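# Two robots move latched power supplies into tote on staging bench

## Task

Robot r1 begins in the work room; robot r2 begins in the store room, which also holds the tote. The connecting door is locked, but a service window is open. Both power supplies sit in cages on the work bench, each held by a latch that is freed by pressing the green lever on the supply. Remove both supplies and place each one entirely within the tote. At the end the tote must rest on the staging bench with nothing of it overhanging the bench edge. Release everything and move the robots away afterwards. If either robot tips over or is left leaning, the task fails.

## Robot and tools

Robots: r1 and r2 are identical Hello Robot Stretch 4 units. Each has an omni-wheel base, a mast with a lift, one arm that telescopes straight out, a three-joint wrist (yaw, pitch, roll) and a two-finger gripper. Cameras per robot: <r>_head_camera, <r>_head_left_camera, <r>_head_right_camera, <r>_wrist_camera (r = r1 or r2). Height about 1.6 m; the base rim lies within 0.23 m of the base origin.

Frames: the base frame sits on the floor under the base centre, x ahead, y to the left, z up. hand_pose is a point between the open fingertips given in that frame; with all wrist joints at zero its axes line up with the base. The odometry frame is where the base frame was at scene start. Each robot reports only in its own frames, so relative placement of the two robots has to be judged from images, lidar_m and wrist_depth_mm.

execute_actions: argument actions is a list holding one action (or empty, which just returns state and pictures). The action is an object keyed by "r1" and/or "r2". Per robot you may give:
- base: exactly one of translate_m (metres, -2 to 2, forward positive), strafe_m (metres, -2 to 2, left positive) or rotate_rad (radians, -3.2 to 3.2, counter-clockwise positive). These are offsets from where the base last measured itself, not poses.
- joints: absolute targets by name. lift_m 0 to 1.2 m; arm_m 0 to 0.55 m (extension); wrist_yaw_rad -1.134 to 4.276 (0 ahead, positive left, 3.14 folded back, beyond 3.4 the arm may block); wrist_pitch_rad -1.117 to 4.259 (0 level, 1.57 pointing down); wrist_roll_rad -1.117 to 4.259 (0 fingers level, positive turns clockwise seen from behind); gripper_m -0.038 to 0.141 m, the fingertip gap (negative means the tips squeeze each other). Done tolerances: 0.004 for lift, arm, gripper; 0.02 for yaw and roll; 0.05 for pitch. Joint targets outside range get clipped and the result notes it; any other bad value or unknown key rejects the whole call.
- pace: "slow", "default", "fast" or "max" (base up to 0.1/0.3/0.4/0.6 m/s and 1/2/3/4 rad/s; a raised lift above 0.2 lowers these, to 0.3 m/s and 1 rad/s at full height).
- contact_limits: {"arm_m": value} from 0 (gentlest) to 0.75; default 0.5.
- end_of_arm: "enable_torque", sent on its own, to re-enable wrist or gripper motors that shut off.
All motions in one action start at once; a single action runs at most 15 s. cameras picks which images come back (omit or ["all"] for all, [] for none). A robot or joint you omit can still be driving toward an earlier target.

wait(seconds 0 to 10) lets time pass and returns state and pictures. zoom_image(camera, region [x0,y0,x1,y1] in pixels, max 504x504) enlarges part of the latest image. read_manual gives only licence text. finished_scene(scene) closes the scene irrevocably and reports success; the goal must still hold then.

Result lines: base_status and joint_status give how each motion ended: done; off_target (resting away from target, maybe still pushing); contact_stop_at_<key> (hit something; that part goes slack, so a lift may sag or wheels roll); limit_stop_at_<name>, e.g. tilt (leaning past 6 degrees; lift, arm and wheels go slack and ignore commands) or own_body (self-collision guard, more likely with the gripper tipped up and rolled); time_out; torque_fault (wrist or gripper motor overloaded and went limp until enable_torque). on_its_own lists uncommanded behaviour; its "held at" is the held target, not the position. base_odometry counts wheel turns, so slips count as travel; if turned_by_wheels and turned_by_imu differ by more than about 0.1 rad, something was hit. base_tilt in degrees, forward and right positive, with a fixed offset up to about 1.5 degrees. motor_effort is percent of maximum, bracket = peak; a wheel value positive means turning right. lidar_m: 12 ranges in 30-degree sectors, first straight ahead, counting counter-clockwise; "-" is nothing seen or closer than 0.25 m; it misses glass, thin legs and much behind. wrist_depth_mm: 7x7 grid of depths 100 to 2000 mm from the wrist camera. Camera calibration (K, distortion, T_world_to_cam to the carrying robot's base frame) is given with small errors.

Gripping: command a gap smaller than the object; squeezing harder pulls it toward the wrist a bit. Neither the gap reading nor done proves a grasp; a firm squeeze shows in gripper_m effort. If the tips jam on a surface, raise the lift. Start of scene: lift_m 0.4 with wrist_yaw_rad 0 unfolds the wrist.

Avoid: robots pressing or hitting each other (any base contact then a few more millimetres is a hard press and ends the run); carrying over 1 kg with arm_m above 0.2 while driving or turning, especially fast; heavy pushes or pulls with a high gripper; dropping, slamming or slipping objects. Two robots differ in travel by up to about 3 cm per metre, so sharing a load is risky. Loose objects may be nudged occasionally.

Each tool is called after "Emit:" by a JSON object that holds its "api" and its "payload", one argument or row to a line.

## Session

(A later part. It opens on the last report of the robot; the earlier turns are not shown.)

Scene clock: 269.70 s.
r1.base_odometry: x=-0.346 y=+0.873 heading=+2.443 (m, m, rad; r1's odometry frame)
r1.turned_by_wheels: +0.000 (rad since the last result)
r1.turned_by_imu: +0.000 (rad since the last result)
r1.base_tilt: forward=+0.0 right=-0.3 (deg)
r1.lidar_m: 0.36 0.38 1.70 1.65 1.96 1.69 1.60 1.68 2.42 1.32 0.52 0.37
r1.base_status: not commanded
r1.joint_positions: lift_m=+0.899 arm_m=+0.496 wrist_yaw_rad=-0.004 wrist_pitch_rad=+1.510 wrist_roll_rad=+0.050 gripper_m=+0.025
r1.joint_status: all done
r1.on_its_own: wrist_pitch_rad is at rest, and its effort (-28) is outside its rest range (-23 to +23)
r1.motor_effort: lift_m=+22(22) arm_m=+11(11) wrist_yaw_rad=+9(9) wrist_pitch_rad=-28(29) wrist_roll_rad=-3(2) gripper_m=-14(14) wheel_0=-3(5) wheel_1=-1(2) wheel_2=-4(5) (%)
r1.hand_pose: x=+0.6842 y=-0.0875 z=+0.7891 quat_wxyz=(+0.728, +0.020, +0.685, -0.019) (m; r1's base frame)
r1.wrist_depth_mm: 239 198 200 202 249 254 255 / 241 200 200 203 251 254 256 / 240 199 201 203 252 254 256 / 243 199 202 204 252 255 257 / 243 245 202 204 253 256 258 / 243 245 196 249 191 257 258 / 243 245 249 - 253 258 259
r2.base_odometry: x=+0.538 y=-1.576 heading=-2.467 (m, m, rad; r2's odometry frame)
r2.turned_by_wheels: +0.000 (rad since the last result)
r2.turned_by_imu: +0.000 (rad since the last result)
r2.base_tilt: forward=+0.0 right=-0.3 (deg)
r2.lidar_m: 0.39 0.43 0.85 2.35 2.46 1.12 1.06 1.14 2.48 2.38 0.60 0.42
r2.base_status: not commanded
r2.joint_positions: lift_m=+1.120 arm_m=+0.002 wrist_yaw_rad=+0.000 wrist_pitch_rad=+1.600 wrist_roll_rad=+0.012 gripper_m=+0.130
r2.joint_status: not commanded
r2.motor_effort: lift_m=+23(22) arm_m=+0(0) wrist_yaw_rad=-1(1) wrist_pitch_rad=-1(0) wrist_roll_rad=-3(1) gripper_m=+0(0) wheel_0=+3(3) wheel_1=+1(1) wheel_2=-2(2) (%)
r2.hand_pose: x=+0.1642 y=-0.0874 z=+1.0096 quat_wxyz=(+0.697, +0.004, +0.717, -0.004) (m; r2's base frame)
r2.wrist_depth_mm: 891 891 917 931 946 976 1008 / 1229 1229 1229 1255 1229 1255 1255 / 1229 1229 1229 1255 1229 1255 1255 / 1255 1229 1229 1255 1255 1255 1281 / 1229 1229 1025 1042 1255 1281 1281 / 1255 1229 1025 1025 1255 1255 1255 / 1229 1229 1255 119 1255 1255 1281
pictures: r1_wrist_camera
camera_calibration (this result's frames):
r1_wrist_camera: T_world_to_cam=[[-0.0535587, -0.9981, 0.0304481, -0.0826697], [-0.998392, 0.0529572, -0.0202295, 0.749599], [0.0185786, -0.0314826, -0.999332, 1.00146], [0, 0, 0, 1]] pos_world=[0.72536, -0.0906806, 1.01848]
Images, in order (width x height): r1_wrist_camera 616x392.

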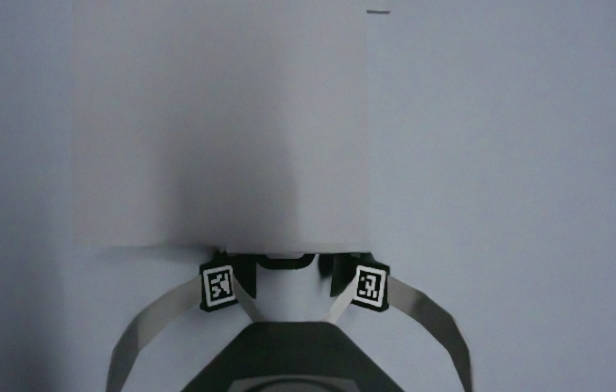

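Emit:
{"api": "execute_actions", "payload": {
  "actions": [
    {"r1":{"joints":{"gripper_m":0.0,"lift_m":0.891},"pace":"slow"}}
  ],
  "cameras": []
}}

Emit:
{"api": "execute_actions", "payload": {
  "actions": [
    {"r1":{"joints":{"gripper_m":-0.02,"lift_m":0.885},"pace":"slow"}}
  ],
  "cameras": []
}}

Emit:
{"api": "execute_actions", "payload": {
  "actions": [
    {"r1":{"joints":{"gripper_m":-0.038,"lift_m":0.880},"pace":"slow"}}
  ],
  "cameras": ["r1_wrist_camera"]
}}

Emit:
{"api": "zoom_image", "payload": {
  "camera": "r1_wrist_camera",
  "region": [170, 170, 420, 330]
}}

Scene clock: 271.30 s.
r1.base_odometry: x=-0.346 y=+0.873 heading=+2.443 (m, m, rad; r1's odometry frame)
r1.turned_by_wheels: +0.000 (rad since the last result)
r1.turned_by_imu: +0.000 (rad since the last result)
r1.base_tilt: forward=-0.1 right=-0.4 (deg)
r1.lidar_m: 0.36 0.40 1.68 1.66 1.94 1.65 1.61 1.71 2.39 1.31 0.53 0.37
r1.base_status: not commanded
r1.joint_positions: lift_m=+0.891 arm_m=+0.496 wrist_yaw_rad=-0.004 wrist_pitch_rad=+1.511 wrist_roll_rad=+0.051 gripper_m=+0.001
r1.joint_status: all done
r1.on_its_own: wrist_pitch_rad is at rest, and its effort (-32) is outside its rest range (-23 to +23)
r1.motor_effort: lift_m=+19(21) arm_m=+11(11) wrist_yaw_rad=+12(11) wrist_pitch_rad=-32(31) wrist_roll_rad=-2(2) gripper_m=-21(23) wheel_0=-3(4) wheel_1=-1(1) wheel_2=-4(5) (%)
r1.hand_pose: x=+0.6838 y=-0.0875 z=+0.7813 quat_wxyz=(+0.728, +0.020, +0.685, -0.019) (m; r1's base frame)
r1.wrist_depth_mm: 231 190 192 194 242 246 248 / 231 191 192 194 242 245 246 / 231 190 193 195 244 247 247 / 234 191 193 196 245 247 249 / 234 236 194 196 246 248 250 / 235 238 189 242 188 249 251 / 236 238 240 - 247 248 250
r2.base_odometry: x=+0.538 y=-1.576 heading=-2.467 (m, m, rad; r2's odometry frame)
r2.turned_by_wheels: +0.000 (rad since the last result)
r2.turned_by_imu: +0.000 (rad since the last result)
r2.base_tilt: forward=+0.1 right=-0.2 (deg)
r2.lidar_m: 0.39 0.40 0.86 2.35 2.46 1.14 1.07 1.16 2.48 2.37 0.58 0.42
r2.base_status: not commanded
r2.joint_positions: lift_m=+1.120 arm_m=+0.002 wrist_yaw_rad=+0.000 wrist_pitch_rad=+1.600 wrist_roll_rad=+0.012 gripper_m=+0.130
r2.joint_status: not commanded
r2.motor_effort: lift_m=+23(23) arm_m=+0(0) wrist_yaw_rad=-1(1) wrist_pitch_rad=+0(0) wrist_roll_rad=-4(2) gripper_m=+1(1) wheel_0=+3(3) wheel_1=+1(1) wheel_2=-2(2) (%)
r2.hand_pose: x=+0.1642 y=-0.0874 z=+1.0096 quat_wxyz=(+0.697, +0.004, +0.717, -0.004) (m; r2's base frame)
r2.wrist_depth_mm: 891 891 904 917 946 976 1008 / 1205 1255 1255 1229 1229 1255 1281 / 1229 1255 1255 1229 1255 1255 1281 / 1255 1255 1255 1229 1281 1255 1255 / 1255 1229 1025 1025 1281 1255 1281 / 1229 1229 1025 1042 1255 1255 1281 / 1229 1255 1255 119 1255 1255 1281
pictures: none
No camera images: the call's "cameras" was empty. Leave "cameras" out to get every camera's image.

Scene clock: 272.30 s.
r1.base_odometry: x=-0.346 y=+0.873 heading=+2.443 (m, m, rad; r1's odometry frame)
r1.turned_by_wheels: +0.000 (rad since the last result)
r1.turned_by_imu: +0.000 (rad since the last result)
r1.base_tilt: forward=-0.1 right=-0.4 (deg)
r1.lidar_m: 0.33 0.36 1.69 1.67 1.92 1.68 1.61 1.70 2.36 1.35 0.50 0.37
r1.base_status: not commanded
r1.joint_positions: lift_m=+0.885 arm_m=+0.496 wrist_yaw_rad=-0.005 wrist_pitch_rad=+1.511 wrist_roll_rad=+0.051 gripper_m=-0.019
r1.joint_status: all done
r1.on_its_own: wrist_pitch_rad is at rest, and its effort (-33) is outside its rest range (-23 to +23)
r1.motor_effort: lift_m=+19(19) arm_m=+11(11) wrist_yaw_rad=+12(12) wrist_pitch_rad=-33(33) wrist_roll_rad=-1(2) gripper_m=-22(22) wheel_0=-3(3) wheel_1=-1(2) wheel_2=-4(4) (%)
r1.hand_pose: x=+0.6837 y=-0.0875 z=+0.7754 quat_wxyz=(+0.728, +0.020, +0.685, -0.019) (m; r1's base frame)
r1.wrist_depth_mm: 183 184 186 187 236 239 242 / 183 185 187 189 237 239 242 / 205 185 187 190 237 241 242 / 206 185 189 190 238 240 244 / 229 229 188 190 239 242 244 / 230 231 183 237 185 243 245 / 231 232 235 - 239 244 246
r2.base_odometry: x=+0.538 y=-1.576 heading=-2.467 (m, m, rad; r2's odometry frame)
r2.turned_by_wheels: +0.000 (rad since the last result)
r2.turned_by_imu: +0.000 (rad since the last result)
r2.base_tilt: forward=+0.1 right=-0.2 (deg)
r2.lidar_m: 0.38 0.43 0.84 2.34 2.43 1.13 1.05 1.14 2.48 2.37 0.60 0.41
r2.base_status: not commanded
r2.joint_positions: lift_m=+1.120 arm_m=+0.002 wrist_yaw_rad=+0.000 wrist_pitch_rad=+1.600 wrist_roll_rad=+0.012 gripper_m=+0.130
r2.joint_status: not commanded
r2.motor_effort: lift_m=+22(22) arm_m=-1(0) wrist_yaw_rad=-1(1) wrist_pitch_rad=+0(1) wrist_roll_rad=+2(3) gripper_m=+0(0) wheel_0=+3(3) wheel_1=+1(1) wheel_2=-2(2) (%)
r2.hand_pose: x=+0.1642 y=-0.0874 z=+1.0096 quat_wxyz=(+0.697, +0.004, +0.717, -0.004) (m; r2's base frame)
r2.wrist_depth_mm: 878 891 904 931 946 976 1008 / 1229 1229 1229 1255 1229 1255 1255 / 1229 1229 1229 1229 1255 1281 1255 / 1229 1255 1255 1229 1255 1255 1255 / 1255 1255 1025 1008 1255 1255 1255 / 1229 1229 1008 1042 1255 1281 1281 / 1229 1255 1255 120 1255 1255 1255
pictures: none
No camera images: the call's "cameras" was empty. Leave "cameras" out to get every camera's image.

Scene clock: 273.27 s.
r1.base_odometry: x=-0.346 y=+0.873 heading=+2.442 (m, m, rad; r1's odometry frame)
r1.turned_by_wheels: +0.000 (rad since the last result)
r1.turned_by_imu: +0.000 (rad since the last result)
r1.base_tilt: forward=+0.0 right=-0.3 (deg)
r1.lidar_m: 0.36 0.39 1.68 1.67 1.95 1.66 1.63 1.71 2.36 1.32 0.51 0.36
r1.base_status: not commanded
r1.joint_positions: lift_m=+0.880 arm_m=+0.496 wrist_yaw_rad=-0.005 wrist_pitch_rad=+1.511 wrist_roll_rad=+0.051 gripper_m=-0.037
r1.joint_status: all done
r1.on_its_own: wrist_yaw_rad is at rest, and its effort (+15) is outside its rest range (-13 to +13); wrist_pitch_rad is at rest, and its effort (-32) is outside its rest range (-23 to +23)
r1.motor_effort: lift_m=+19(19) arm_m=+11(11) wrist_yaw_rad=+15(15) wrist_pitch_rad=-32(36) wrist_roll_rad=-4(3) gripper_m=-25(22) wheel_0=-4(4) wheel_1=-2(2) wheel_2=-8(8) (%)
r1.hand_pose: x=+0.6836 y=-0.0875 z=+0.7703 quat_wxyz=(+0.728, +0.020, +0.685, -0.019) (m; r1's base frame)
r1.wrist_depth_mm: 178 179 181 183 231 234 237 / 179 180 182 183 232 235 238 / 200 180 182 184 233 236 237 / 201 181 182 184 233 236 239 / 223 225 184 185 235 236 239 / 224 224 181 231 182 237 239 / 225 228 229 - 236 236 239
r2.base_odometry: x=+0.538 y=-1.576 heading=-2.467 (m, m, rad; r2's odometry frame)
r2.turned_by_wheels: +0.000 (rad since the last result)
r2.turned_by_imu: +0.000 (rad since the last result)
r2.base_tilt: forward=+0.1 right=-0.2 (deg)
r2.lidar_m: 0.38 0.42 0.88 2.33 2.43 1.12 1.07 1.14 2.46 2.39 0.60 0.41
r2.base_status: not commanded
r2.joint_positions: lift_m=+1.120 arm_m=+0.002 wrist_yaw_rad=+0.000 wrist_pitch_rad=+1.600 wrist_roll_rad=+0.012 gripper_m=+0.130
r2.joint_status: not commanded
r2.motor_effort: lift_m=+23(22) arm_m=-1(0) wrist_yaw_rad=-1(1) wrist_pitch_rad=+0(0) wrist_roll_rad=-2(1) gripper_m=-1(1) wheel_0=+3(3) wheel_1=+1(1) wheel_2=-3(2) (%)
r2.hand_pose: x=+0.1642 y=-0.0874 z=+1.0096 quat_wxyz=(+0.697, +0.004, +0.717, -0.004) (m; r2's base frame)
r2.wrist_depth_mm: 878 904 917 931 946 976 1008 / 1229 1205 1255 1229 1229 1255 1255 / 1229 1229 1255 1205 1229 1281 1255 / 1229 1229 1229 1229 1255 1255 1255 / 1229 1229 1025 1042 1255 1255 1255 / 1229 1255 1025 1025 1255 1255 1281 / 1255 1255 1255 119 1255 1255 1281
pictures: r1_wrist_camera
camera_calibration (this result's frames):
r1_wrist_camera: T_world_to_cam=[[-0.0557138, -0.997981, 0.030494, -0.0807084], [-0.998302, 0.0551602, -0.0187039, 0.747595], [0.0169841, -0.0314843, -0.99936, 0.983845], [0, 0, 0, 1]] pos_world=[0.72512, -0.0908073, 0.999659]
Images, in order (width x height): r1_wrist_camera 616x392.

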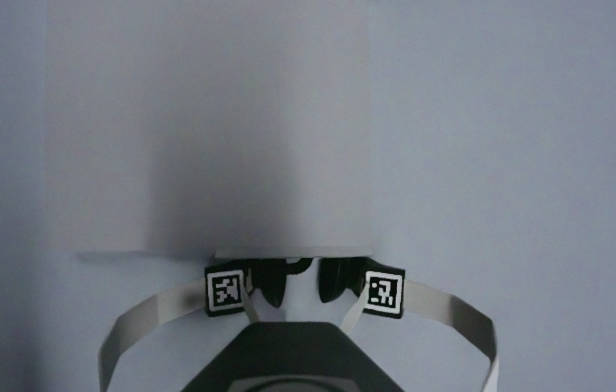

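Region (170, 170, 420, 330) of r1_wrist_camera's 616x392 image, scaled by 2.016; it fills the top 323 rows of this view, and the rest is white.

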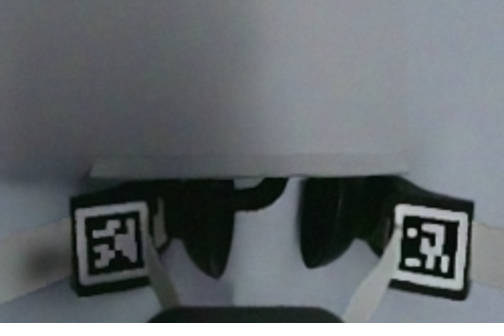

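Emit:
{"api": "execute_actions", "payload": {
  "actions": [
    {"r1":{"joints":{"arm_m":0.478,"lift_m":0.883},"pace":"slow"}}
  ],
  "cameras": ["r1_wrist_camera"]
}}

Scene clock: 274.63 s.
r1.base_odometry: x=-0.346 y=+0.873 heading=+2.443 (m, m, rad; r1's odometry frame)
r1.turned_by_wheels: +0.001 (rad since the last result)
r1.turned_by_imu: +0.001 (rad since the last result)
r1.base_tilt: forward=+0.0 right=-0.4 (deg)
r1.lidar_m: 0.35 0.34 1.70 1.66 1.90 1.66 1.61 1.70 2.43 1.29 0.50 0.36
r1.base_status: not commanded
r1.joint_positions: lift_m=+0.883 arm_m=+0.480 wrist_yaw_rad=+0.000 wrist_pitch_rad=+1.500 wrist_roll_rad=+0.050 gripper_m=-0.037
r1.joint_status: all done
r1.motor_effort: lift_m=+23(26) arm_m=-9(11) wrist_yaw_rad=-1(15) wrist_pitch_rad=-2(33) wrist_roll_rad=-2(4) gripper_m=-18(24) wheel_0=+0(14) wheel_1=-1(7) wheel_2=+0(11) (%)
r1.hand_pose: x=+0.6709 y=-0.0874 z=+0.7732 quat_wxyz=(+0.731, +0.019, +0.681, -0.017) (m; r1's base frame)
r1.wrist_depth_mm: 228 186 188 190 238 241 243 / 228 186 188 190 237 241 242 / 229 186 188 191 239 240 243 / 229 186 187 190 239 241 243 / 229 231 234 201 237 242 243 / 230 230 182 200 179 242 243 / 230 231 231 - 240 241 242
r2.base_odometry: x=+0.538 y=-1.576 heading=-2.467 (m, m, rad; r2's odometry frame)
r2.turned_by_wheels: +0.000 (rad since the last result)
r2.turned_by_imu: +0.000 (rad since the last result)
r2.base_tilt: forward=+0.1 right=-0.2 (deg)
r2.lidar_m: 0.40 0.41 0.88 2.35 2.39 1.16 1.07 1.16 2.48 2.38 0.59 0.39
r2.base_status: not commanded
r2.joint_positions: lift_m=+1.120 arm_m=+0.002 wrist_yaw_rad=+0.000 wrist_pitch_rad=+1.600 wrist_roll_rad=+0.012 gripper_m=+0.130
r2.joint_status: not commanded
r2.motor_effort: lift_m=+23(23) arm_m=+0(1) wrist_yaw_rad=-1(1) wrist_pitch_rad=+0(0) wrist_roll_rad=-2(1) gripper_m=+0(0) wheel_0=+3(3) wheel_1=+1(1) wheel_2=-2(2) (%)
r2.hand_pose: x=+0.1642 y=-0.0874 z=+1.0096 quat_wxyz=(+0.697, +0.004, +0.717, -0.004) (m; r2's base frame)
r2.wrist_depth_mm: 878 891 904 946 946 976 1008 / 1205 1205 1255 1255 1255 1255 1281 / 1205 1205 1229 1255 1281 1255 1255 / 1229 1229 1255 1255 1255 1229 1281 / 1255 1255 1025 1025 1229 1255 1281 / 1255 1229 1042 1025 1255 1255 1255 / 1229 1255 1255 120 1255 1255 1255
pictures: r1_wrist_camera
camera_calibration (this result's frames):
r1_wrist_camera: T_world_to_cam=[[-0.0503147, -0.998284, 0.0299656, -0.0846592], [-0.998331, 0.0494201, -0.0298802, 0.743064], [0.0283481, -0.031419, -0.999104, 0.979124], [0, 0, 0, 1]] pos_world=[0.709808, -0.0904731, 1.00299]
Images, in order (width x height): r1_wrist_camera 616x392.

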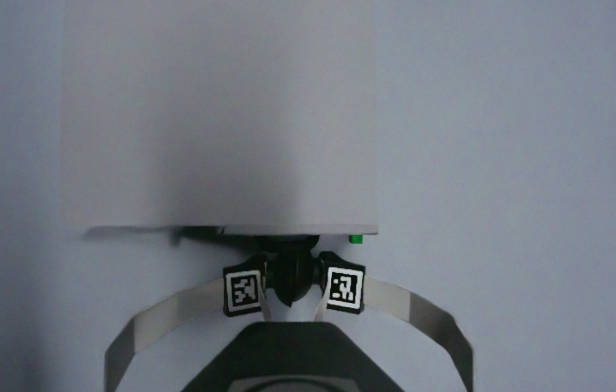

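Emit:
{"api": "execute_actions", "payload": {
  "actions": [
    {"r1":{"joints":{"arm_m":0.34,"lift_m":0.92}}}
  ],
  "cameras": []
}}

Emit:
{"api": "execute_actions", "payload": {
  "actions": [
    {"r1":{"joints":{"wrist_yaw_rad":1.3,"wrist_roll_rad":1.35,"wrist_pitch_rad":1.28,"gripper_m":0.07,"arm_m":0.36},"base":{"strafe_m":-0.146}}}
  ],
  "cameras": ["r1_wrist_camera","r1_head_camera"]
}}

Scene clock: 277.93 s.
r1.base_odometry: x=-0.346 y=+0.873 heading=+2.443 (m, m, rad; r1's odometry frame)
r1.turned_by_wheels: +0.000 (rad since the last result)
r1.turned_by_imu: +0.000 (rad since the last result)
r1.base_tilt: forward=+0.0 right=-0.4 (deg)
r1.lidar_m: 0.33 0.38 1.68 1.67 1.93 1.69 1.61 1.71 2.41 1.31 0.49 0.37
r1.base_status: not commanded
r1.joint_positions: lift_m=+0.920 arm_m=+0.342 wrist_yaw_rad=+0.000 wrist_pitch_rad=+1.500 wrist_roll_rad=+0.050 gripper_m=-0.037
r1.joint_status: all done
r1.motor_effort: lift_m=+23(25) arm_m=-9(8) wrist_yaw_rad=-1(2) wrist_pitch_rad=-3(1) wrist_roll_rad=-1(2) gripper_m=-19(19) wheel_0=+0(0) wheel_1=+0(1) wheel_2=+0(0) (%)
r1.hand_pose: x=+0.5328 y=-0.0874 z=+0.8102 quat_wxyz=(+0.731, +0.018, +0.682, -0.017) (m; r1's base frame)
r1.wrist_depth_mm: 266 267 268 268 276 279 282 / 265 265 271 274 276 281 282 / 265 267 271 273 277 277 281 / 265 268 271 272 276 279 281 / 265 266 271 227 276 279 282 / 264 267 182 200 179 279 282 / 265 268 271 - 277 279 281
r2.base_odometry: x=+0.538 y=-1.576 heading=-2.467 (m, m, rad; r2's odometry frame)
r2.turned_by_wheels: +0.000 (rad since the last result)
r2.turned_by_imu: +0.001 (rad since the last result)
r2.base_tilt: forward=+0.1 right=-0.2 (deg)
r2.lidar_m: 0.38 0.42 0.91 2.34 2.45 1.12 1.07 1.14 2.48 2.36 0.60 0.42
r2.base_status: not commanded
r2.joint_positions: lift_m=+1.120 arm_m=+0.002 wrist_yaw_rad=+0.000 wrist_pitch_rad=+1.600 wrist_roll_rad=+0.012 gripper_m=+0.130
r2.joint_status: not commanded
r2.motor_effort: lift_m=+22(23) arm_m=+0(1) wrist_yaw_rad=-1(1) wrist_pitch_rad=+0(0) wrist_roll_rad=-2(3) gripper_m=-1(0) wheel_0=+3(3) wheel_1=+1(1) wheel_2=-2(3) (%)
r2.hand_pose: x=+0.1642 y=-0.0874 z=+1.0096 quat_wxyz=(+0.697, +0.004, +0.717, -0.004) (m; r2's base frame)
r2.wrist_depth_mm: 878 891 904 946 946 976 1008 / 1205 1229 1229 1229 1255 1255 1255 / 1205 1255 1255 1255 1255 1255 1255 / 1229 1229 1229 1255 1255 1229 1281 / 1229 1229 1042 1025 1255 1255 1255 / 1229 1229 1025 1042 1255 1255 1255 / 1255 1229 1229 119 1255 1255 1229
pictures: none
No camera images: the call's "cameras" was empty. Leave "cameras" out to get every camera's image.

Scene clock: 279.70 s.
r1.base_odometry: x=-0.252 y=+0.985 heading=+2.443 (m, m, rad; r1's odometry frame)
r1.turned_by_wheels: +0.000 (rad since the last result)
r1.turned_by_imu: +0.001 (rad since the last result)
r1.base_tilt: forward=-0.1 right=-0.3 (deg)
r1.lidar_m: 0.35 0.37 1.85 1.82 2.09 1.68 1.61 1.72 2.37 1.27 0.51 0.38
r1.base_status: done
r1.joint_positions: lift_m=+0.920 arm_m=+0.358 wrist_yaw_rad=+1.300 wrist_pitch_rad=+1.281 wrist_roll_rad=+1.350 gripper_m=+0.070
r1.joint_status: all done
r1.motor_effort: lift_m=+23(23) arm_m=+9(13) wrist_yaw_rad=-1(4) wrist_pitch_rad=-3(10) wrist_roll_rad=-1(2) gripper_m=+0(19) wheel_0=+0(7) wheel_1=+1(7) wheel_2=-1(1) (%)
r1.hand_pose: x=+0.6357 y=+0.0561 z=+0.8215 quat_wxyz=(+0.724, +0.117, +0.675, +0.082) (m; r1's base frame)
r1.wrist_depth_mm: 1229 265 249 236 267 253 246 / 1255 264 249 236 267 257 246 / 1255 263 249 236 266 256 245 / 1255 315 298 278 268 254 242 / 1255 314 291 282 262 255 245 / 1229 317 289 276 204 254 244 / 1255 312 303 - 265 250 244
r2.base_odometry: x=+0.538 y=-1.576 heading=-2.467 (m, m, rad; r2's odometry frame)
r2.turned_by_wheels: +0.000 (rad since the last result)
r2.turned_by_imu: +0.000 (rad since the last result)
r2.base_tilt: forward=+0.0 right=-0.2 (deg)
r2.lidar_m: 0.39 0.40 0.88 2.34 2.44 1.11 1.03 1.13 2.50 2.38 0.61 0.40
r2.base_status: not commanded
r2.joint_positions: lift_m=+1.120 arm_m=+0.002 wrist_yaw_rad=+0.000 wrist_pitch_rad=+1.600 wrist_roll_rad=+0.012 gripper_m=+0.130
r2.joint_status: not commanded
r2.motor_effort: lift_m=+23(22) arm_m=-1(0) wrist_yaw_rad=-1(1) wrist_pitch_rad=+0(0) wrist_roll_rad=-1(0) gripper_m=+0(0) wheel_0=+3(3) wheel_1=+1(1) wheel_2=-2(2) (%)
r2.hand_pose: x=+0.1642 y=-0.0874 z=+1.0096 quat_wxyz=(+0.697, +0.004, +0.717, -0.004) (m; r2's base frame)
r2.wrist_depth_mm: 878 891 891 917 960 976 991 / 1229 1229 1229 1255 1255 1255 1255 / 1205 1229 1229 1255 1229 1255 1281 / 1229 1205 1229 1255 1229 1255 1255 / 1229 1255 1025 1042 1255 1255 1255 / 1229 1229 1025 1042 1255 1255 1255 / 1255 1255 1229 119 1281 1255 1281
pictures: r1_head_camera, r1_wrist_camera
camera_calibration (this result's frames):
r1_wrist_camera: T_world_to_cam=[[-0.0390066, -0.968332, -0.246599, 0.273711], [-0.998642, 0.0463091, -0.0238807, 0.697732], [0.0345443, 0.245332, -0.968823, 0.988579], [0, 0, 0, 1]] pos_world=[0.673312, -0.00979824, 1.04192]
Images, in order (width x height): r1_head_camera 420x560, r1_wrist_camera 616x392.

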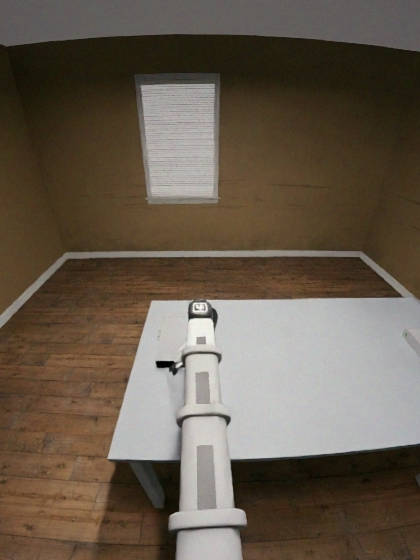

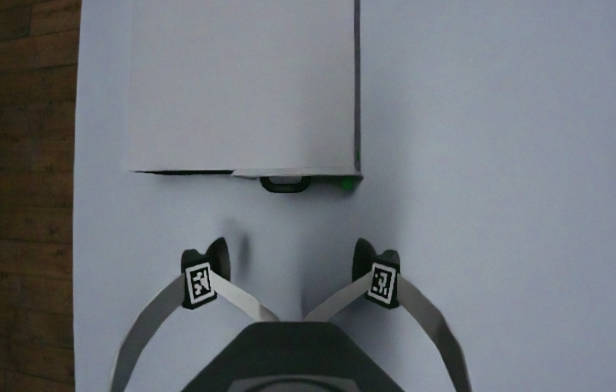

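Emit:
{"api": "execute_actions", "payload": {
  "actions": [
    {"r1":{"joints":{"lift_m":0.898,"arm_m":0.382}}}
  ],
  "cameras": ["r1_wrist_camera"]
}}

Emit:
{"api": "zoom_image", "payload": {
  "camera": "r1_wrist_camera",
  "region": [170, 170, 420, 330]
}}

Scene clock: 280.70 s.
r1.base_odometry: x=-0.252 y=+0.985 heading=+2.443 (m, m, rad; r1's odometry frame)
r1.turned_by_wheels: +0.000 (rad since the last result)
r1.turned_by_imu: +0.000 (rad since the last result)
r1.base_tilt: forward=-0.1 right=-0.3 (deg)
r1.lidar_m: 0.35 0.37 1.84 1.79 2.07 1.68 1.63 1.72 2.35 1.29 0.50 0.36
r1.base_status: not commanded
r1.joint_positions: lift_m=+0.898 arm_m=+0.380 wrist_yaw_rad=+1.300 wrist_pitch_rad=+1.281 wrist_roll_rad=+1.350 gripper_m=+0.070
r1.joint_status: all done
r1.motor_effort: lift_m=+17(22) arm_m=+9(8) wrist_yaw_rad=+0(1) wrist_pitch_rad=-3(4) wrist_roll_rad=-1(1) gripper_m=-3(0) wheel_0=+0(0) wheel_1=+1(1) wheel_2=-1(1) (%)
r1.hand_pose: x=+0.6576 y=+0.0561 z=+0.8000 quat_wxyz=(+0.724, +0.117, +0.675, +0.082) (m; r1's base frame)
r1.wrist_depth_mm: 1205 241 225 214 247 236 228 / 1205 239 226 215 247 234 227 / 1182 238 224 214 247 235 226 / 768 243 226 213 246 234 226 / 768 290 270 259 243 235 226 / 309 291 266 254 203 234 226 / 309 286 278 - 244 230 225
r2.base_odometry: x=+0.538 y=-1.576 heading=-2.467 (m, m, rad; r2's odometry frame)
r2.turned_by_wheels: +0.000 (rad since the last result)
r2.turned_by_imu: +0.000 (rad since the last result)
r2.base_tilt: forward=+0.2 right=-0.2 (deg)
r2.lidar_m: 0.39 0.41 0.89 2.35 2.43 1.15 1.08 1.14 2.47 2.38 0.60 0.41
r2.base_status: not commanded
r2.joint_positions: lift_m=+1.120 arm_m=+0.002 wrist_yaw_rad=+0.000 wrist_pitch_rad=+1.600 wrist_roll_rad=+0.012 gripper_m=+0.130
r2.joint_status: not commanded
r2.motor_effort: lift_m=+23(22) arm_m=-1(1) wrist_yaw_rad=-1(1) wrist_pitch_rad=+0(0) wrist_roll_rad=-3(1) gripper_m=-1(1) wheel_0=+3(3) wheel_1=+1(1) wheel_2=-2(3) (%)
r2.hand_pose: x=+0.1642 y=-0.0874 z=+1.0096 quat_wxyz=(+0.697, +0.004, +0.717, -0.004) (m; r2's base frame)
r2.wrist_depth_mm: 891 891 904 931 946 976 1008 / 1229 1229 1229 1229 1229 1255 1281 / 1229 1229 1229 1229 1255 1281 1255 / 1229 1229 1229 1255 1229 1229 1255 / 1229 1229 1025 1060 1255 1281 1281 / 1255 1229 1025 1025 1255 1255 1255 / 1255 1229 1281 120 1255 1281 1281
pictures: r1_wrist_camera
camera_calibration (this result's frames):
r1_wrist_camera: T_world_to_cam=[[-0.0390134, -0.968332, -0.246599, 0.269267], [-0.998641, 0.0463156, -0.0238788, 0.719161], [0.034544, 0.245333, -0.968823, 0.966974], [0, 0, 0, 1]] pos_world=[0.695286, -0.00979859, 1.0204]
Images, in order (width x height): r1_wrist_camera 616x392.

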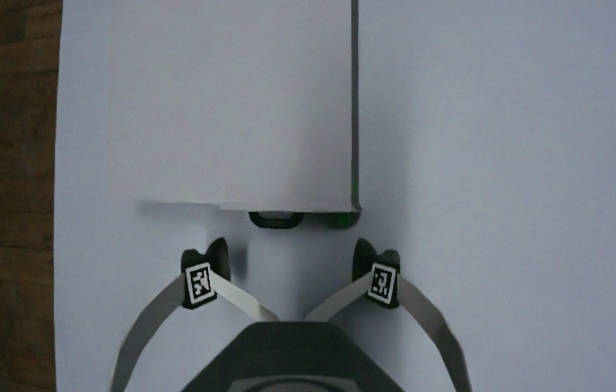

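Region (170, 170, 420, 330) of r1_wrist_camera's 616x392 image, scaled by 2.016; it fills the top 323 rows of this view, and the rest is white.

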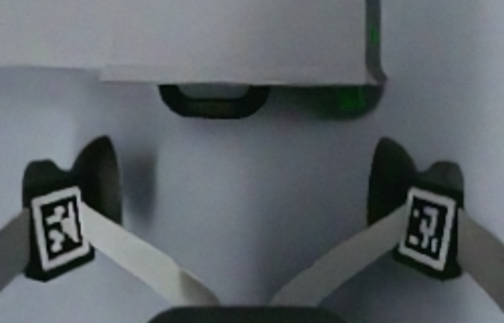

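Emit:
{"api": "execute_actions", "payload": {
  "actions": [
    {"r1":{"joints":{"arm_m":0.398},"pace":"slow"}}
  ],
  "cameras": []
}}

Emit:
{"api": "execute_actions", "payload": {
  "actions": [
    {"r1":{"joints":{"gripper_m":0.04},"pace":"slow"}}
  ],
  "cameras": ["r1_wrist_camera"]
}}

Emit:
{"api": "zoom_image", "payload": {
  "camera": "r1_wrist_camera",
  "region": [170, 170, 420, 330]
}}

Scene clock: 282.03 s.
r1.base_odometry: x=-0.252 y=+0.985 heading=+2.443 (m, m, rad; r1's odometry frame)
r1.turned_by_wheels: +0.000 (rad since the last result)
r1.turned_by_imu: +0.000 (rad since the last result)
r1.base_tilt: forward=+0.0 right=-0.3 (deg)
r1.lidar_m: 0.34 0.36 1.85 1.76 2.08 1.69 1.62 1.71 2.36 1.25 0.52 0.36
r1.base_status: not commanded
r1.joint_positions: lift_m=+0.898 arm_m=+0.396 wrist_yaw_rad=+1.300 wrist_pitch_rad=+1.281 wrist_roll_rad=+1.350 gripper_m=+0.070
r1.joint_status: all done
r1.motor_effort: lift_m=+17(17) arm_m=+9(7) wrist_yaw_rad=+0(2) wrist_pitch_rad=-3(2) wrist_roll_rad=+0(0) gripper_m=-1(2) wheel_0=+0(0) wheel_1=+1(1) wheel_2=-1(1) (%)
r1.hand_pose: x=+0.6736 y=+0.0561 z=+0.8000 quat_wxyz=(+0.724, +0.117, +0.675, +0.082) (m; r1's base frame)
r1.wrist_depth_mm: 1229 240 226 213 246 235 225 / 1255 240 225 214 246 235 228 / 1255 238 224 213 247 235 227 / 768 239 225 213 245 234 226 / 768 291 268 253 242 234 226 / 310 291 268 256 202 234 225 / 309 287 278 - 245 231 224
r2.base_odometry: x=+0.538 y=-1.576 heading=-2.467 (m, m, rad; r2's odometry frame)
r2.turned_by_wheels: +0.000 (rad since the last result)
r2.turned_by_imu: +0.000 (rad since the last result)
r2.base_tilt: forward=+0.1 right=-0.2 (deg)
r2.lidar_m: 0.37 0.41 0.87 2.35 2.45 1.13 1.06 1.14 2.49 2.39 0.61 0.42
r2.base_status: not commanded
r2.joint_positions: lift_m=+1.120 arm_m=+0.002 wrist_yaw_rad=+0.000 wrist_pitch_rad=+1.600 wrist_roll_rad=+0.012 gripper_m=+0.130
r2.joint_status: not commanded
r2.motor_effort: lift_m=+22(22) arm_m=+0(0) wrist_yaw_rad=-1(1) wrist_pitch_rad=+0(0) wrist_roll_rad=-2(2) gripper_m=+0(0) wheel_0=+3(3) wheel_1=+1(1) wheel_2=-2(2) (%)
r2.hand_pose: x=+0.1642 y=-0.0874 z=+1.0096 quat_wxyz=(+0.697, +0.004, +0.717, -0.004) (m; r2's base frame)
r2.wrist_depth_mm: 891 891 904 917 946 976 1008 / 1205 1229 1255 1255 1229 1255 1255 / 1255 1205 1229 1229 1229 1255 1255 / 1229 1229 1229 1255 1229 1255 1255 / 1229 1255 1025 1025 1229 1255 1255 / 1229 1229 1025 1060 1229 1255 1255 / 1229 1255 1255 119 1255 1255 1255
pictures: none
No camera images: the call's "cameras" was empty. Leave "cameras" out to get every camera's image.

Scene clock: 283.50 s.
r1.base_odometry: x=-0.252 y=+0.985 heading=+2.443 (m, m, rad; r1's odometry frame)
r1.turned_by_wheels: +0.000 (rad since the last result)
r1.turned_by_imu: +0.000 (rad since the last result)
r1.base_tilt: forward=+0.0 right=-0.3 (deg)
r1.lidar_m: 0.35 0.38 1.86 1.81 2.09 1.68 1.61 1.72 2.37 1.25 0.50 0.37
r1.base_status: not commanded
r1.joint_positions: lift_m=+0.898 arm_m=+0.396 wrist_yaw_rad=+1.299 wrist_pitch_rad=+1.283 wrist_roll_rad=+1.350 gripper_m=+0.040
r1.joint_status: all done
r1.motor_effort: lift_m=+18(18) arm_m=+9(9) wrist_yaw_rad=-1(2) wrist_pitch_rad=-9(11) wrist_roll_rad=-3(0) gripper_m=-8(8) wheel_0=+0(0) wheel_1=+0(1) wheel_2=-1(1) (%)
r1.hand_pose: x=+0.6735 y=+0.0555 z=+0.7998 quat_wxyz=(+0.724, +0.116, +0.675, +0.081) (m; r1's base frame)
r1.wrist_depth_mm: 1205 238 224 213 247 234 226 / 768 237 224 212 247 235 227 / 768 236 224 212 246 234 225 / 778 238 224 213 247 232 225 / 768 289 266 255 243 235 224 / 306 290 198 256 191 232 224 / 306 285 277 - 243 231 224
r2.base_odometry: x=+0.538 y=-1.576 heading=-2.467 (m, m, rad; r2's odometry frame)
r2.turned_by_wheels: +0.000 (rad since the last result)
r2.turned_by_imu: +0.000 (rad since the last result)
r2.base_tilt: forward=+0.1 right=-0.2 (deg)
r2.lidar_m: 0.37 0.42 0.89 2.34 2.45 1.13 1.07 1.14 2.47 2.38 0.60 0.39
r2.base_status: not commanded
r2.joint_positions: lift_m=+1.120 arm_m=+0.002 wrist_yaw_rad=+0.000 wrist_pitch_rad=+1.600 wrist_roll_rad=+0.012 gripper_m=+0.130
r2.joint_status: not commanded
r2.motor_effort: lift_m=+23(22) arm_m=-1(0) wrist_yaw_rad=-1(2) wrist_pitch_rad=+0(1) wrist_roll_rad=-2(2) gripper_m=-1(0) wheel_0=+3(3) wheel_1=+1(1) wheel_2=-3(2) (%)
r2.hand_pose: x=+0.1642 y=-0.0874 z=+1.0096 quat_wxyz=(+0.697, +0.004, +0.717, -0.004) (m; r2's base frame)
r2.wrist_depth_mm: 878 904 931 917 946 976 1008 / 1229 1229 1229 1229 1229 1255 1255 / 1229 1229 1229 1229 1255 1255 1255 / 1229 1229 1229 1255 1255 1229 1255 / 1255 1255 1025 1042 1281 1255 1255 / 1255 1229 1025 1025 1255 1255 1281 / 1229 1255 1255 120 1281 1255 1229
pictures: r1_wrist_camera
camera_calibration (this result's frames):
r1_wrist_camera: T_world_to_cam=[[-0.0397922, -0.968764, -0.24477, 0.268365], [-0.998624, 0.0469297, -0.0233946, 0.734593], [0.0341509, 0.243503, -0.969299, 0.967102], [0, 0, 0, 1]] pos_world=[0.711234, -0.00998354, 1.02028]
Images, in order (width x height): r1_wrist_camera 616x392.

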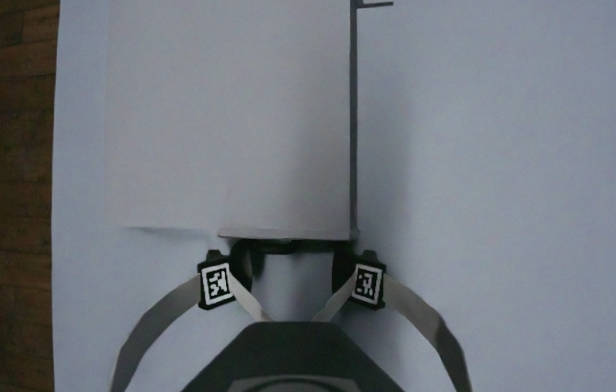

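Region (170, 170, 420, 330) of r1_wrist_camera's 616x392 image, scaled by 2.016; it fills the top 323 rows of this view, and the rest is white.

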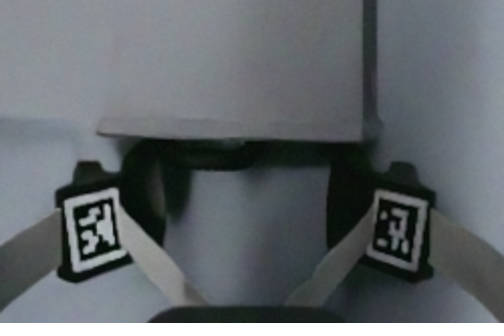

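Emit:
{"api": "execute_actions", "payload": {
  "actions": [
    {"r1":{"joints":{"arm_m":0.407,"lift_m":0.894},"pace":"slow"}}
  ],
  "cameras": ["r1_wrist_camera"]
}}

Emit:
{"api": "zoom_image", "payload": {
  "camera": "r1_wrist_camera",
  "region": [170, 170, 420, 330]
}}

Scene clock: 284.53 s.
r1.base_odometry: x=-0.252 y=+0.985 heading=+2.443 (m, m, rad; r1's odometry frame)
r1.turned_by_wheels: +0.000 (rad since the last result)
r1.turned_by_imu: +0.000 (rad since the last result)
r1.base_tilt: forward=+0.0 right=-0.4 (deg)
r1.lidar_m: 0.36 0.37 1.85 1.80 2.04 1.68 1.61 1.71 2.35 1.30 0.50 0.37
r1.base_status: not commanded
r1.joint_positions: lift_m=+0.894 arm_m=+0.405 wrist_yaw_rad=+1.302 wrist_pitch_rad=+1.283 wrist_roll_rad=+1.350 gripper_m=+0.040
r1.joint_status: all done
r1.motor_effort: lift_m=+15(16) arm_m=+12(13) wrist_yaw_rad=-7(8) wrist_pitch_rad=-10(10) wrist_roll_rad=-2(1) gripper_m=-8(8) wheel_0=+1(1) wheel_1=+1(1) wheel_2=-2(2) (%)
r1.hand_pose: x=+0.6817 y=+0.0557 z=+0.7960 quat_wxyz=(+0.724, +0.115, +0.675, +0.082) (m; r1's base frame)
r1.wrist_depth_mm: 303 234 220 208 243 229 222 / 301 234 220 208 243 232 223 / 768 234 220 208 242 230 222 / 768 233 220 208 242 229 223 / 768 283 218 211 240 229 222 / 303 286 193 254 191 231 223 / 301 281 273 - 240 228 222
r2.base_odometry: x=+0.538 y=-1.576 heading=-2.467 (m, m, rad; r2's odometry frame)
r2.turned_by_wheels: +0.000 (rad since the last result)
r2.turned_by_imu: +0.000 (rad since the last result)
r2.base_tilt: forward=+0.1 right=-0.2 (deg)
r2.lidar_m: 0.41 0.39 0.87 2.34 2.46 1.13 1.06 1.12 2.47 2.38 0.58 0.41
r2.base_status: not commanded
r2.joint_positions: lift_m=+1.120 arm_m=+0.002 wrist_yaw_rad=+0.000 wrist_pitch_rad=+1.600 wrist_roll_rad=+0.012 gripper_m=+0.130
r2.joint_status: not commanded
r2.motor_effort: lift_m=+23(23) arm_m=-1(1) wrist_yaw_rad=-1(1) wrist_pitch_rad=+0(0) wrist_roll_rad=+0(0) gripper_m=-1(1) wheel_0=+3(3) wheel_1=+1(1) wheel_2=-2(2) (%)
r2.hand_pose: x=+0.1642 y=-0.0874 z=+1.0096 quat_wxyz=(+0.697, +0.004, +0.717, -0.004) (m; r2's base frame)
r2.wrist_depth_mm: 891 904 904 931 946 976 1008 / 1229 1205 1229 1205 1229 1255 1255 / 1229 1205 1229 1255 1255 1255 1255 / 1229 1229 1255 1255 1255 1255 1255 / 1229 1255 1025 1025 1281 1255 1281 / 1205 1255 1025 1008 1255 1255 1281 / 1229 1229 1255 119 1281 1255 1281
pictures: r1_wrist_camera
camera_calibration (this result's frames):
r1_wrist_camera: T_world_to_cam=[[-0.0373319, -0.968967, -0.244356, 0.265911], [-0.998744, 0.0443528, -0.0232913, 0.742828], [0.0334063, 0.243179, -0.969406, 0.963685], [0, 0, 0, 1]] pos_world=[0.719629, -0.00963579, 1.01648]
Images, in order (width x height): r1_wrist_camera 616x392.

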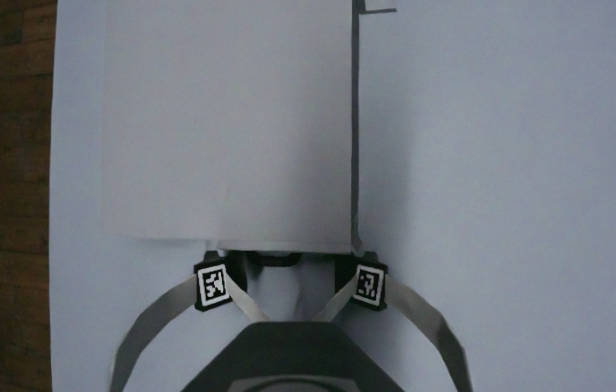

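Region (170, 170, 420, 330) of r1_wrist_camera's 616x392 image, scaled by 2.016; it fills the top 323 rows of this view, and the rest is white.

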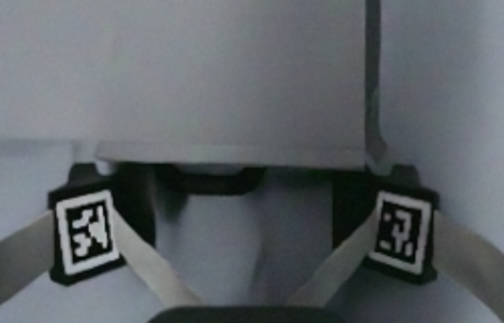

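Emit:
{"api": "execute_actions", "payload": {
  "actions": [
    {"r1":{"joints":{"gripper_m":0.015,"lift_m":0.889},"pace":"slow"}}
  ],
  "cameras": []
}}

Emit:
{"api": "execute_actions", "payload": {
  "actions": [
    {"r1":{"joints":{"gripper_m":-0.012,"lift_m":0.883},"base":{"strafe_m":0.003},"pace":"slow"}}
  ],
  "cameras": ["r1_wrist_camera"]
}}

Emit:
{"api": "zoom_image", "payload": {
  "camera": "r1_wrist_camera",
  "region": [170, 170, 420, 330]
}}

Scene clock: 286.07 s.
r1.base_odometry: x=-0.252 y=+0.985 heading=+2.444 (m, m, rad; r1's odometry frame)
r1.turned_by_wheels: +0.000 (rad since the last result)
r1.turned_by_imu: +0.001 (rad since the last result)
r1.base_tilt: forward=+0.0 right=-0.4 (deg)
r1.lidar_m: 0.35 0.37 1.83 1.78 2.08 1.68 1.62 1.70 2.38 1.27 0.48 0.36
r1.base_status: not commanded
r1.joint_positions: lift_m=+0.889 arm_m=+0.405 wrist_yaw_rad=+1.304 wrist_pitch_rad=+1.281 wrist_roll_rad=+1.350 gripper_m=+0.015
r1.joint_status: all done
r1.motor_effort: lift_m=+17(16) arm_m=+12(12) wrist_yaw_rad=-12(13) wrist_pitch_rad=-6(11) wrist_roll_rad=+0(1) gripper_m=-18(17) wheel_0=+4(4) wheel_1=+3(3) wheel_2=-2(3) (%)
r1.hand_pose: x=+0.6818 y=+0.0564 z=+0.7910 quat_wxyz=(+0.724, +0.115, +0.675, +0.083) (m; r1's base frame)
r1.wrist_depth_mm: 297 226 214 202 234 225 216 / 297 227 214 202 235 224 216 / 768 227 213 202 234 224 216 / 750 226 213 202 236 225 216 / 768 276 213 205 233 224 216 / 296 273 211 247 190 223 216 / 296 276 267 - 234 220 216
r2.base_odometry: x=+0.538 y=-1.576 heading=-2.467 (m, m, rad; r2's odometry frame)
r2.turned_by_wheels: +0.000 (rad since the last result)
r2.turned_by_imu: +0.000 (rad since the last result)
r2.base_tilt: forward=+0.1 right=-0.2 (deg)
r2.lidar_m: 0.38 0.40 0.88 2.34 2.45 1.13 1.07 1.16 2.49 2.39 0.60 0.41
r2.base_status: not commanded
r2.joint_positions: lift_m=+1.120 arm_m=+0.002 wrist_yaw_rad=+0.000 wrist_pitch_rad=+1.600 wrist_roll_rad=+0.012 gripper_m=+0.130
r2.joint_status: not commanded
r2.motor_effort: lift_m=+22(22) arm_m=+0(0) wrist_yaw_rad=-1(1) wrist_pitch_rad=+0(0) wrist_roll_rad=-2(1) gripper_m=-1(1) wheel_0=+3(3) wheel_1=+1(1) wheel_2=-2(2) (%)
r2.hand_pose: x=+0.1642 y=-0.0874 z=+1.0096 quat_wxyz=(+0.697, +0.004, +0.717, -0.004) (m; r2's base frame)
r2.wrist_depth_mm: 891 904 917 931 946 976 1008 / 1229 1205 1229 1255 1255 1255 1229 / 1229 1229 1229 1255 1255 1255 1255 / 1229 1255 1255 1229 1229 1255 1255 / 1229 1229 1025 1042 1229 1281 1255 / 1229 1229 1025 1025 1255 1255 1255 / 1255 1255 1255 119 1255 1281 1281
pictures: none
No camera images: the call's "cameras" was empty. Leave "cameras" out to get every camera's image.

Scene clock: 287.33 s.
r1.base_odometry: x=-0.254 y=+0.983 heading=+2.444 (m, m, rad; r1's odometry frame)
r1.turned_by_wheels: +0.000 (rad since the last result)
r1.turned_by_imu: +0.000 (rad since the last result)
r1.base_tilt: forward=+0.0 right=-0.3 (deg)
r1.lidar_m: 0.35 0.39 1.84 1.81 2.04 1.68 1.62 1.73 2.38 1.25 0.51 0.37
r1.base_status: done
r1.joint_positions: lift_m=+0.883 arm_m=+0.405 wrist_yaw_rad=+1.303 wrist_pitch_rad=+1.283 wrist_roll_rad=+1.350 gripper_m=-0.011
r1.joint_status: all done
r1.motor_effort: lift_m=+18(19) arm_m=+12(12) wrist_yaw_rad=-10(13) wrist_pitch_rad=-8(8) wrist_roll_rad=-1(1) gripper_m=-26(28) wheel_0=+3(6) wheel_1=+4(9) wheel_2=-3(4) (%)
r1.hand_pose: x=+0.6817 y=+0.0560 z=+0.7848 quat_wxyz=(+0.724, +0.115, +0.675, +0.082) (m; r1's base frame)
r1.wrist_depth_mm: 286 218 206 195 229 217 210 / 286 219 205 194 229 218 210 / 289 216 205 195 227 218 211 / 287 218 205 193 228 217 211 / 289 268 205 197 225 218 211 / 286 264 200 240 186 213 210 / 287 267 259 - 227 216 210
r2.base_odometry: x=+0.538 y=-1.576 heading=-2.467 (m, m, rad; r2's odometry frame)
r2.turned_by_wheels: +0.000 (rad since the last result)
r2.turned_by_imu: +0.000 (rad since the last result)
r2.base_tilt: forward=+0.1 right=-0.2 (deg)
r2.lidar_m: 0.40 0.41 0.90 2.34 2.47 1.13 1.06 1.16 2.48 2.38 0.62 0.42
r2.base_status: not commanded
r2.joint_positions: lift_m=+1.120 arm_m=+0.002 wrist_yaw_rad=+0.000 wrist_pitch_rad=+1.600 wrist_roll_rad=+0.012 gripper_m=+0.130
r2.joint_status: not commanded
r2.motor_effort: lift_m=+22(22) arm_m=+0(1) wrist_yaw_rad=-1(1) wrist_pitch_rad=+0(0) wrist_roll_rad=-3(2) gripper_m=-1(1) wheel_0=+3(3) wheel_1=+1(1) wheel_2=-2(2) (%)
r2.hand_pose: x=+0.1642 y=-0.0874 z=+1.0096 quat_wxyz=(+0.697, +0.004, +0.717, -0.004) (m; r2's base frame)
r2.wrist_depth_mm: 891 891 904 931 931 976 1008 / 1229 1205 1229 1229 1229 1255 1255 / 1229 1229 1229 1255 1255 1255 1255 / 1229 1229 1255 1229 1255 1255 1255 / 1229 1229 1025 1025 1255 1255 1255 / 1229 1229 1025 1008 1255 1255 1281 / 1229 1205 1229 120 1255 1281 1255
pictures: r1_wrist_camera
camera_calibration (this result's frames):
r1_wrist_camera: T_world_to_cam=[[-0.0360954, -0.968845, -0.245022, 0.263174], [-0.998795, 0.0431325, -0.0234135, 0.742783], [0.0332525, 0.243882, -0.969235, 0.952702], [0, 0, 0, 1]] pos_world=[0.719708, -0.00940963, 1.00527]
Images, in order (width x height): r1_wrist_camera 616x392.

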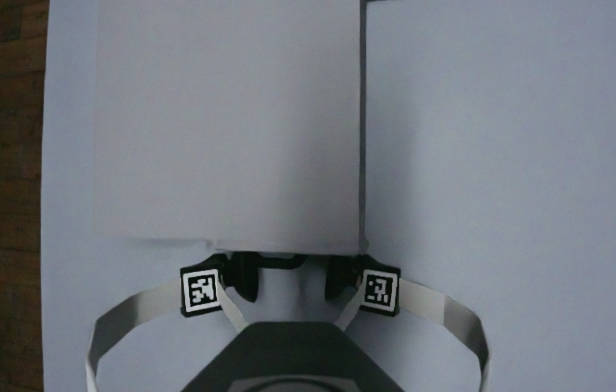

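Region (170, 170, 420, 330) of r1_wrist_camera's 616x392 image, scaled by 2.016; it fills the top 323 rows of this view, and the rest is white.

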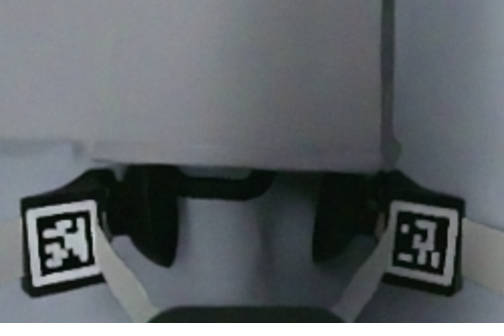

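Emit:
{"api": "execute_actions", "payload": {
  "actions": [
    {"r1":{"joints":{"gripper_m":-0.038,"lift_m":0.877,"arm_m":0.412},"base":{"strafe_m":0.002},"pace":"slow"}}
  ],
  "cameras": ["r1_wrist_camera"]
}}

Emit:
{"api": "zoom_image", "payload": {
  "camera": "r1_wrist_camera",
  "region": [170, 170, 420, 330]
}}

Scene clock: 288.60 s.
r1.base_odometry: x=-0.255 y=+0.981 heading=+2.444 (m, m, rad; r1's odometry frame)
r1.turned_by_wheels: +0.000 (rad since the last result)
r1.turned_by_imu: +0.001 (rad since the last result)
r1.base_tilt: forward=-0.1 right=-0.4 (deg)
r1.lidar_m: 0.34 0.37 1.83 1.79 2.05 1.69 1.61 1.71 2.35 1.25 0.47 0.35
r1.base_status: done
r1.joint_positions: lift_m=+0.877 arm_m=+0.409 wrist_yaw_rad=+1.306 wrist_pitch_rad=+1.286 wrist_roll_rad=+1.350 gripper_m=-0.037
r1.joint_status: all done
r1.on_its_own: wrist_yaw_rad is at rest, and its effort (-16) is outside its rest range (-13 to +13)
r1.motor_effort: lift_m=+17(17) arm_m=+16(16) wrist_yaw_rad=-16(18) wrist_pitch_rad=-18(18) wrist_roll_rad=-2(1) gripper_m=-29(29) wheel_0=+4(4) wheel_1=+5(6) wheel_2=-5(4) (%)
r1.hand_pose: x=+0.6857 y=+0.0553 z=+0.7786 quat_wxyz=(+0.724, +0.113, +0.676, +0.082) (m; r1's base frame)
r1.wrist_depth_mm: 276 208 196 185 219 211 202 / 277 208 196 186 219 211 204 / 276 208 196 187 220 211 203 / 277 208 198 186 220 211 203 / 278 260 197 189 219 211 204 / 278 164 198 232 181 206 203 / 278 260 251 - 222 211 204
r2.base_odometry: x=+0.538 y=-1.576 heading=-2.467 (m, m, rad; r2's odometry frame)
r2.turned_by_wheels: +0.000 (rad since the last result)
r2.turned_by_imu: +0.000 (rad since the last result)
r2.base_tilt: forward=+0.1 right=-0.2 (deg)
r2.lidar_m: 0.40 0.42 0.90 2.33 2.44 1.14 1.05 1.13 2.49 2.40 0.59 0.42
r2.base_status: not commanded
r2.joint_positions: lift_m=+1.120 arm_m=+0.002 wrist_yaw_rad=+0.000 wrist_pitch_rad=+1.600 wrist_roll_rad=+0.012 gripper_m=+0.130
r2.joint_status: not commanded
r2.motor_effort: lift_m=+22(23) arm_m=+0(0) wrist_yaw_rad=-1(1) wrist_pitch_rad=+0(0) wrist_roll_rad=-1(2) gripper_m=+0(0) wheel_0=+3(3) wheel_1=+1(1) wheel_2=-2(2) (%)
r2.hand_pose: x=+0.1642 y=-0.0874 z=+1.0096 quat_wxyz=(+0.697, +0.004, +0.717, -0.004) (m; r2's base frame)
r2.wrist_depth_mm: 878 891 904 931 931 976 1008 / 1229 1229 1205 1255 1281 1255 1255 / 1229 1229 1255 1229 1255 1229 1281 / 1229 1255 1229 1255 1229 1229 1255 / 1229 1229 1008 1042 1229 1255 1255 / 1229 1229 1008 1025 1255 1281 1281 / 1229 1229 1229 120 1255 1281 1255
pictures: r1_wrist_camera
camera_calibration (this result's frames):
r1_wrist_camera: T_world_to_cam=[[-0.0342492, -0.969717, -0.241818, 0.257431], [-0.998906, 0.0409222, -0.0226253, 0.746203], [0.0318359, 0.240778, -0.970058, 0.948489], [0, 0, 0, 1]] pos_world=[0.724007, -0.00927649, 0.999224]
Images, in order (width x height): r1_wrist_camera 616x392.

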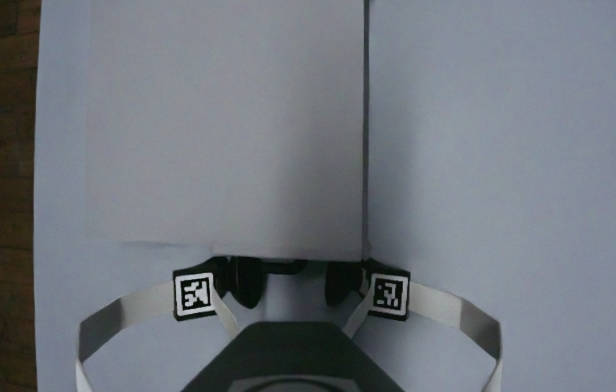

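Region (170, 170, 420, 330) of r1_wrist_camera's 616x392 image, scaled by 2.016; it fills the top 323 rows of this view, and the rest is white.

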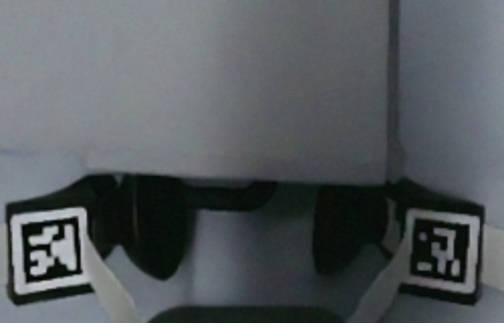

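Emit:
{"api": "execute_actions", "payload": {
  "actions": [
    {"r1":{"joints":{"arm_m":0.396},"pace":"slow"}}
  ],
  "cameras": ["r1_wrist_camera"]
}}

Emit:
{"api": "zoom_image", "payload": {
  "camera": "r1_wrist_camera",
  "region": [170, 170, 420, 330]
}}

Scene clock: 289.73 s.
r1.base_odometry: x=-0.255 y=+0.981 heading=+2.444 (m, m, rad; r1's odometry frame)
r1.turned_by_wheels: +0.000 (rad since the last result)
r1.turned_by_imu: +0.000 (rad since the last result)
r1.base_tilt: forward=+0.0 right=-0.4 (deg)
r1.lidar_m: 0.32 0.35 1.84 1.79 2.10 1.70 1.63 1.74 2.36 1.25 0.51 0.38
r1.base_status: not commanded
r1.joint_positions: lift_m=+0.877 arm_m=+0.398 wrist_yaw_rad=+1.299 wrist_pitch_rad=+1.280 wrist_roll_rad=+1.351 gripper_m=-0.037
r1.joint_status: all done
r1.motor_effort: lift_m=+20(19) arm_m=-11(12) wrist_yaw_rad=+1(18) wrist_pitch_rad=+0(17) wrist_roll_rad=-5(3) gripper_m=-28(31) wheel_0=+2(4) wheel_1=+2(5) wheel_2=+1(5) (%)
r1.hand_pose: x=+0.6753 y=+0.0563 z=+0.7789 quat_wxyz=(+0.724, +0.117, +0.674, +0.082) (m; r1's base frame)
r1.wrist_depth_mm: 285 215 202 191 225 215 208 / 283 214 202 191 224 213 207 / 283 214 201 190 224 214 206 / 285 213 201 190 224 214 206 / 282 262 201 198 223 215 206 / 282 167 197 234 182 209 206 / 282 264 255 - 222 213 204
r2.base_odometry: x=+0.538 y=-1.576 heading=-2.467 (m, m, rad; r2's odometry frame)
r2.turned_by_wheels: +0.000 (rad since the last result)
r2.turned_by_imu: +0.000 (rad since the last result)
r2.base_tilt: forward=+0.1 right=-0.2 (deg)
r2.lidar_m: 0.39 0.43 0.89 2.34 2.45 1.12 1.06 1.15 2.48 2.38 0.61 0.44
r2.base_status: not commanded
r2.joint_positions: lift_m=+1.120 arm_m=+0.002 wrist_yaw_rad=+0.000 wrist_pitch_rad=+1.600 wrist_roll_rad=+0.012 gripper_m=+0.130
r2.joint_status: not commanded
r2.motor_effort: lift_m=+23(23) arm_m=+0(0) wrist_yaw_rad=-1(2) wrist_pitch_rad=-1(0) wrist_roll_rad=-1(3) gripper_m=+0(1) wheel_0=+3(3) wheel_1=+1(1) wheel_2=-2(2) (%)
r2.hand_pose: x=+0.1642 y=-0.0874 z=+1.0096 quat_wxyz=(+0.697, +0.004, +0.717, -0.004) (m; r2's base frame)
r2.wrist_depth_mm: 891 891 904 917 946 976 1008 / 1229 1205 1229 1255 1229 1229 1255 / 1229 1229 1229 1255 1255 1255 1255 / 1229 1205 1255 1255 1255 1229 1255 / 1205 1229 1008 1042 1255 1255 1255 / 1229 1229 1025 1042 1255 1255 1281 / 1255 1229 1229 120 1255 1281 1255
pictures: r1_wrist_camera
camera_calibration (this result's frames):
r1_wrist_camera: T_world_to_cam=[[-0.0403945, -0.967981, -0.247751, 0.266802], [-0.998572, 0.0477837, -0.0238826, 0.736164], [0.0349563, 0.246433, -0.968529, 0.945284], [0, 0, 0, 1]] pos_world=[0.712846, -0.00986613, 0.999217]
Images, in order (width x height): r1_wrist_camera 616x392.

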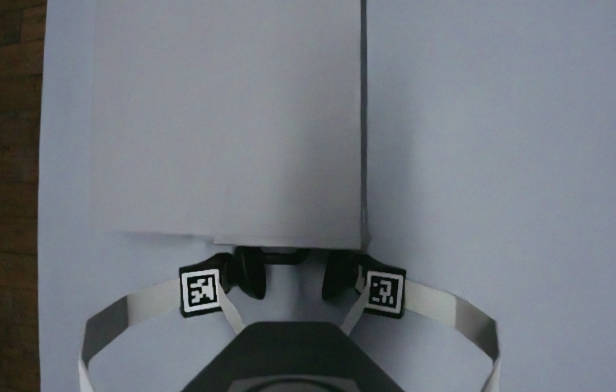

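Region (170, 170, 420, 330) of r1_wrist_camera's 616x392 image, scaled by 2.016; it fills the top 323 rows of this view, and the rest is white.

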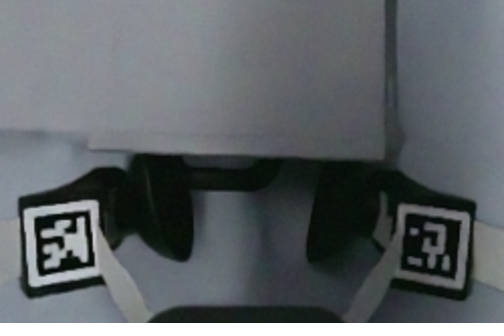

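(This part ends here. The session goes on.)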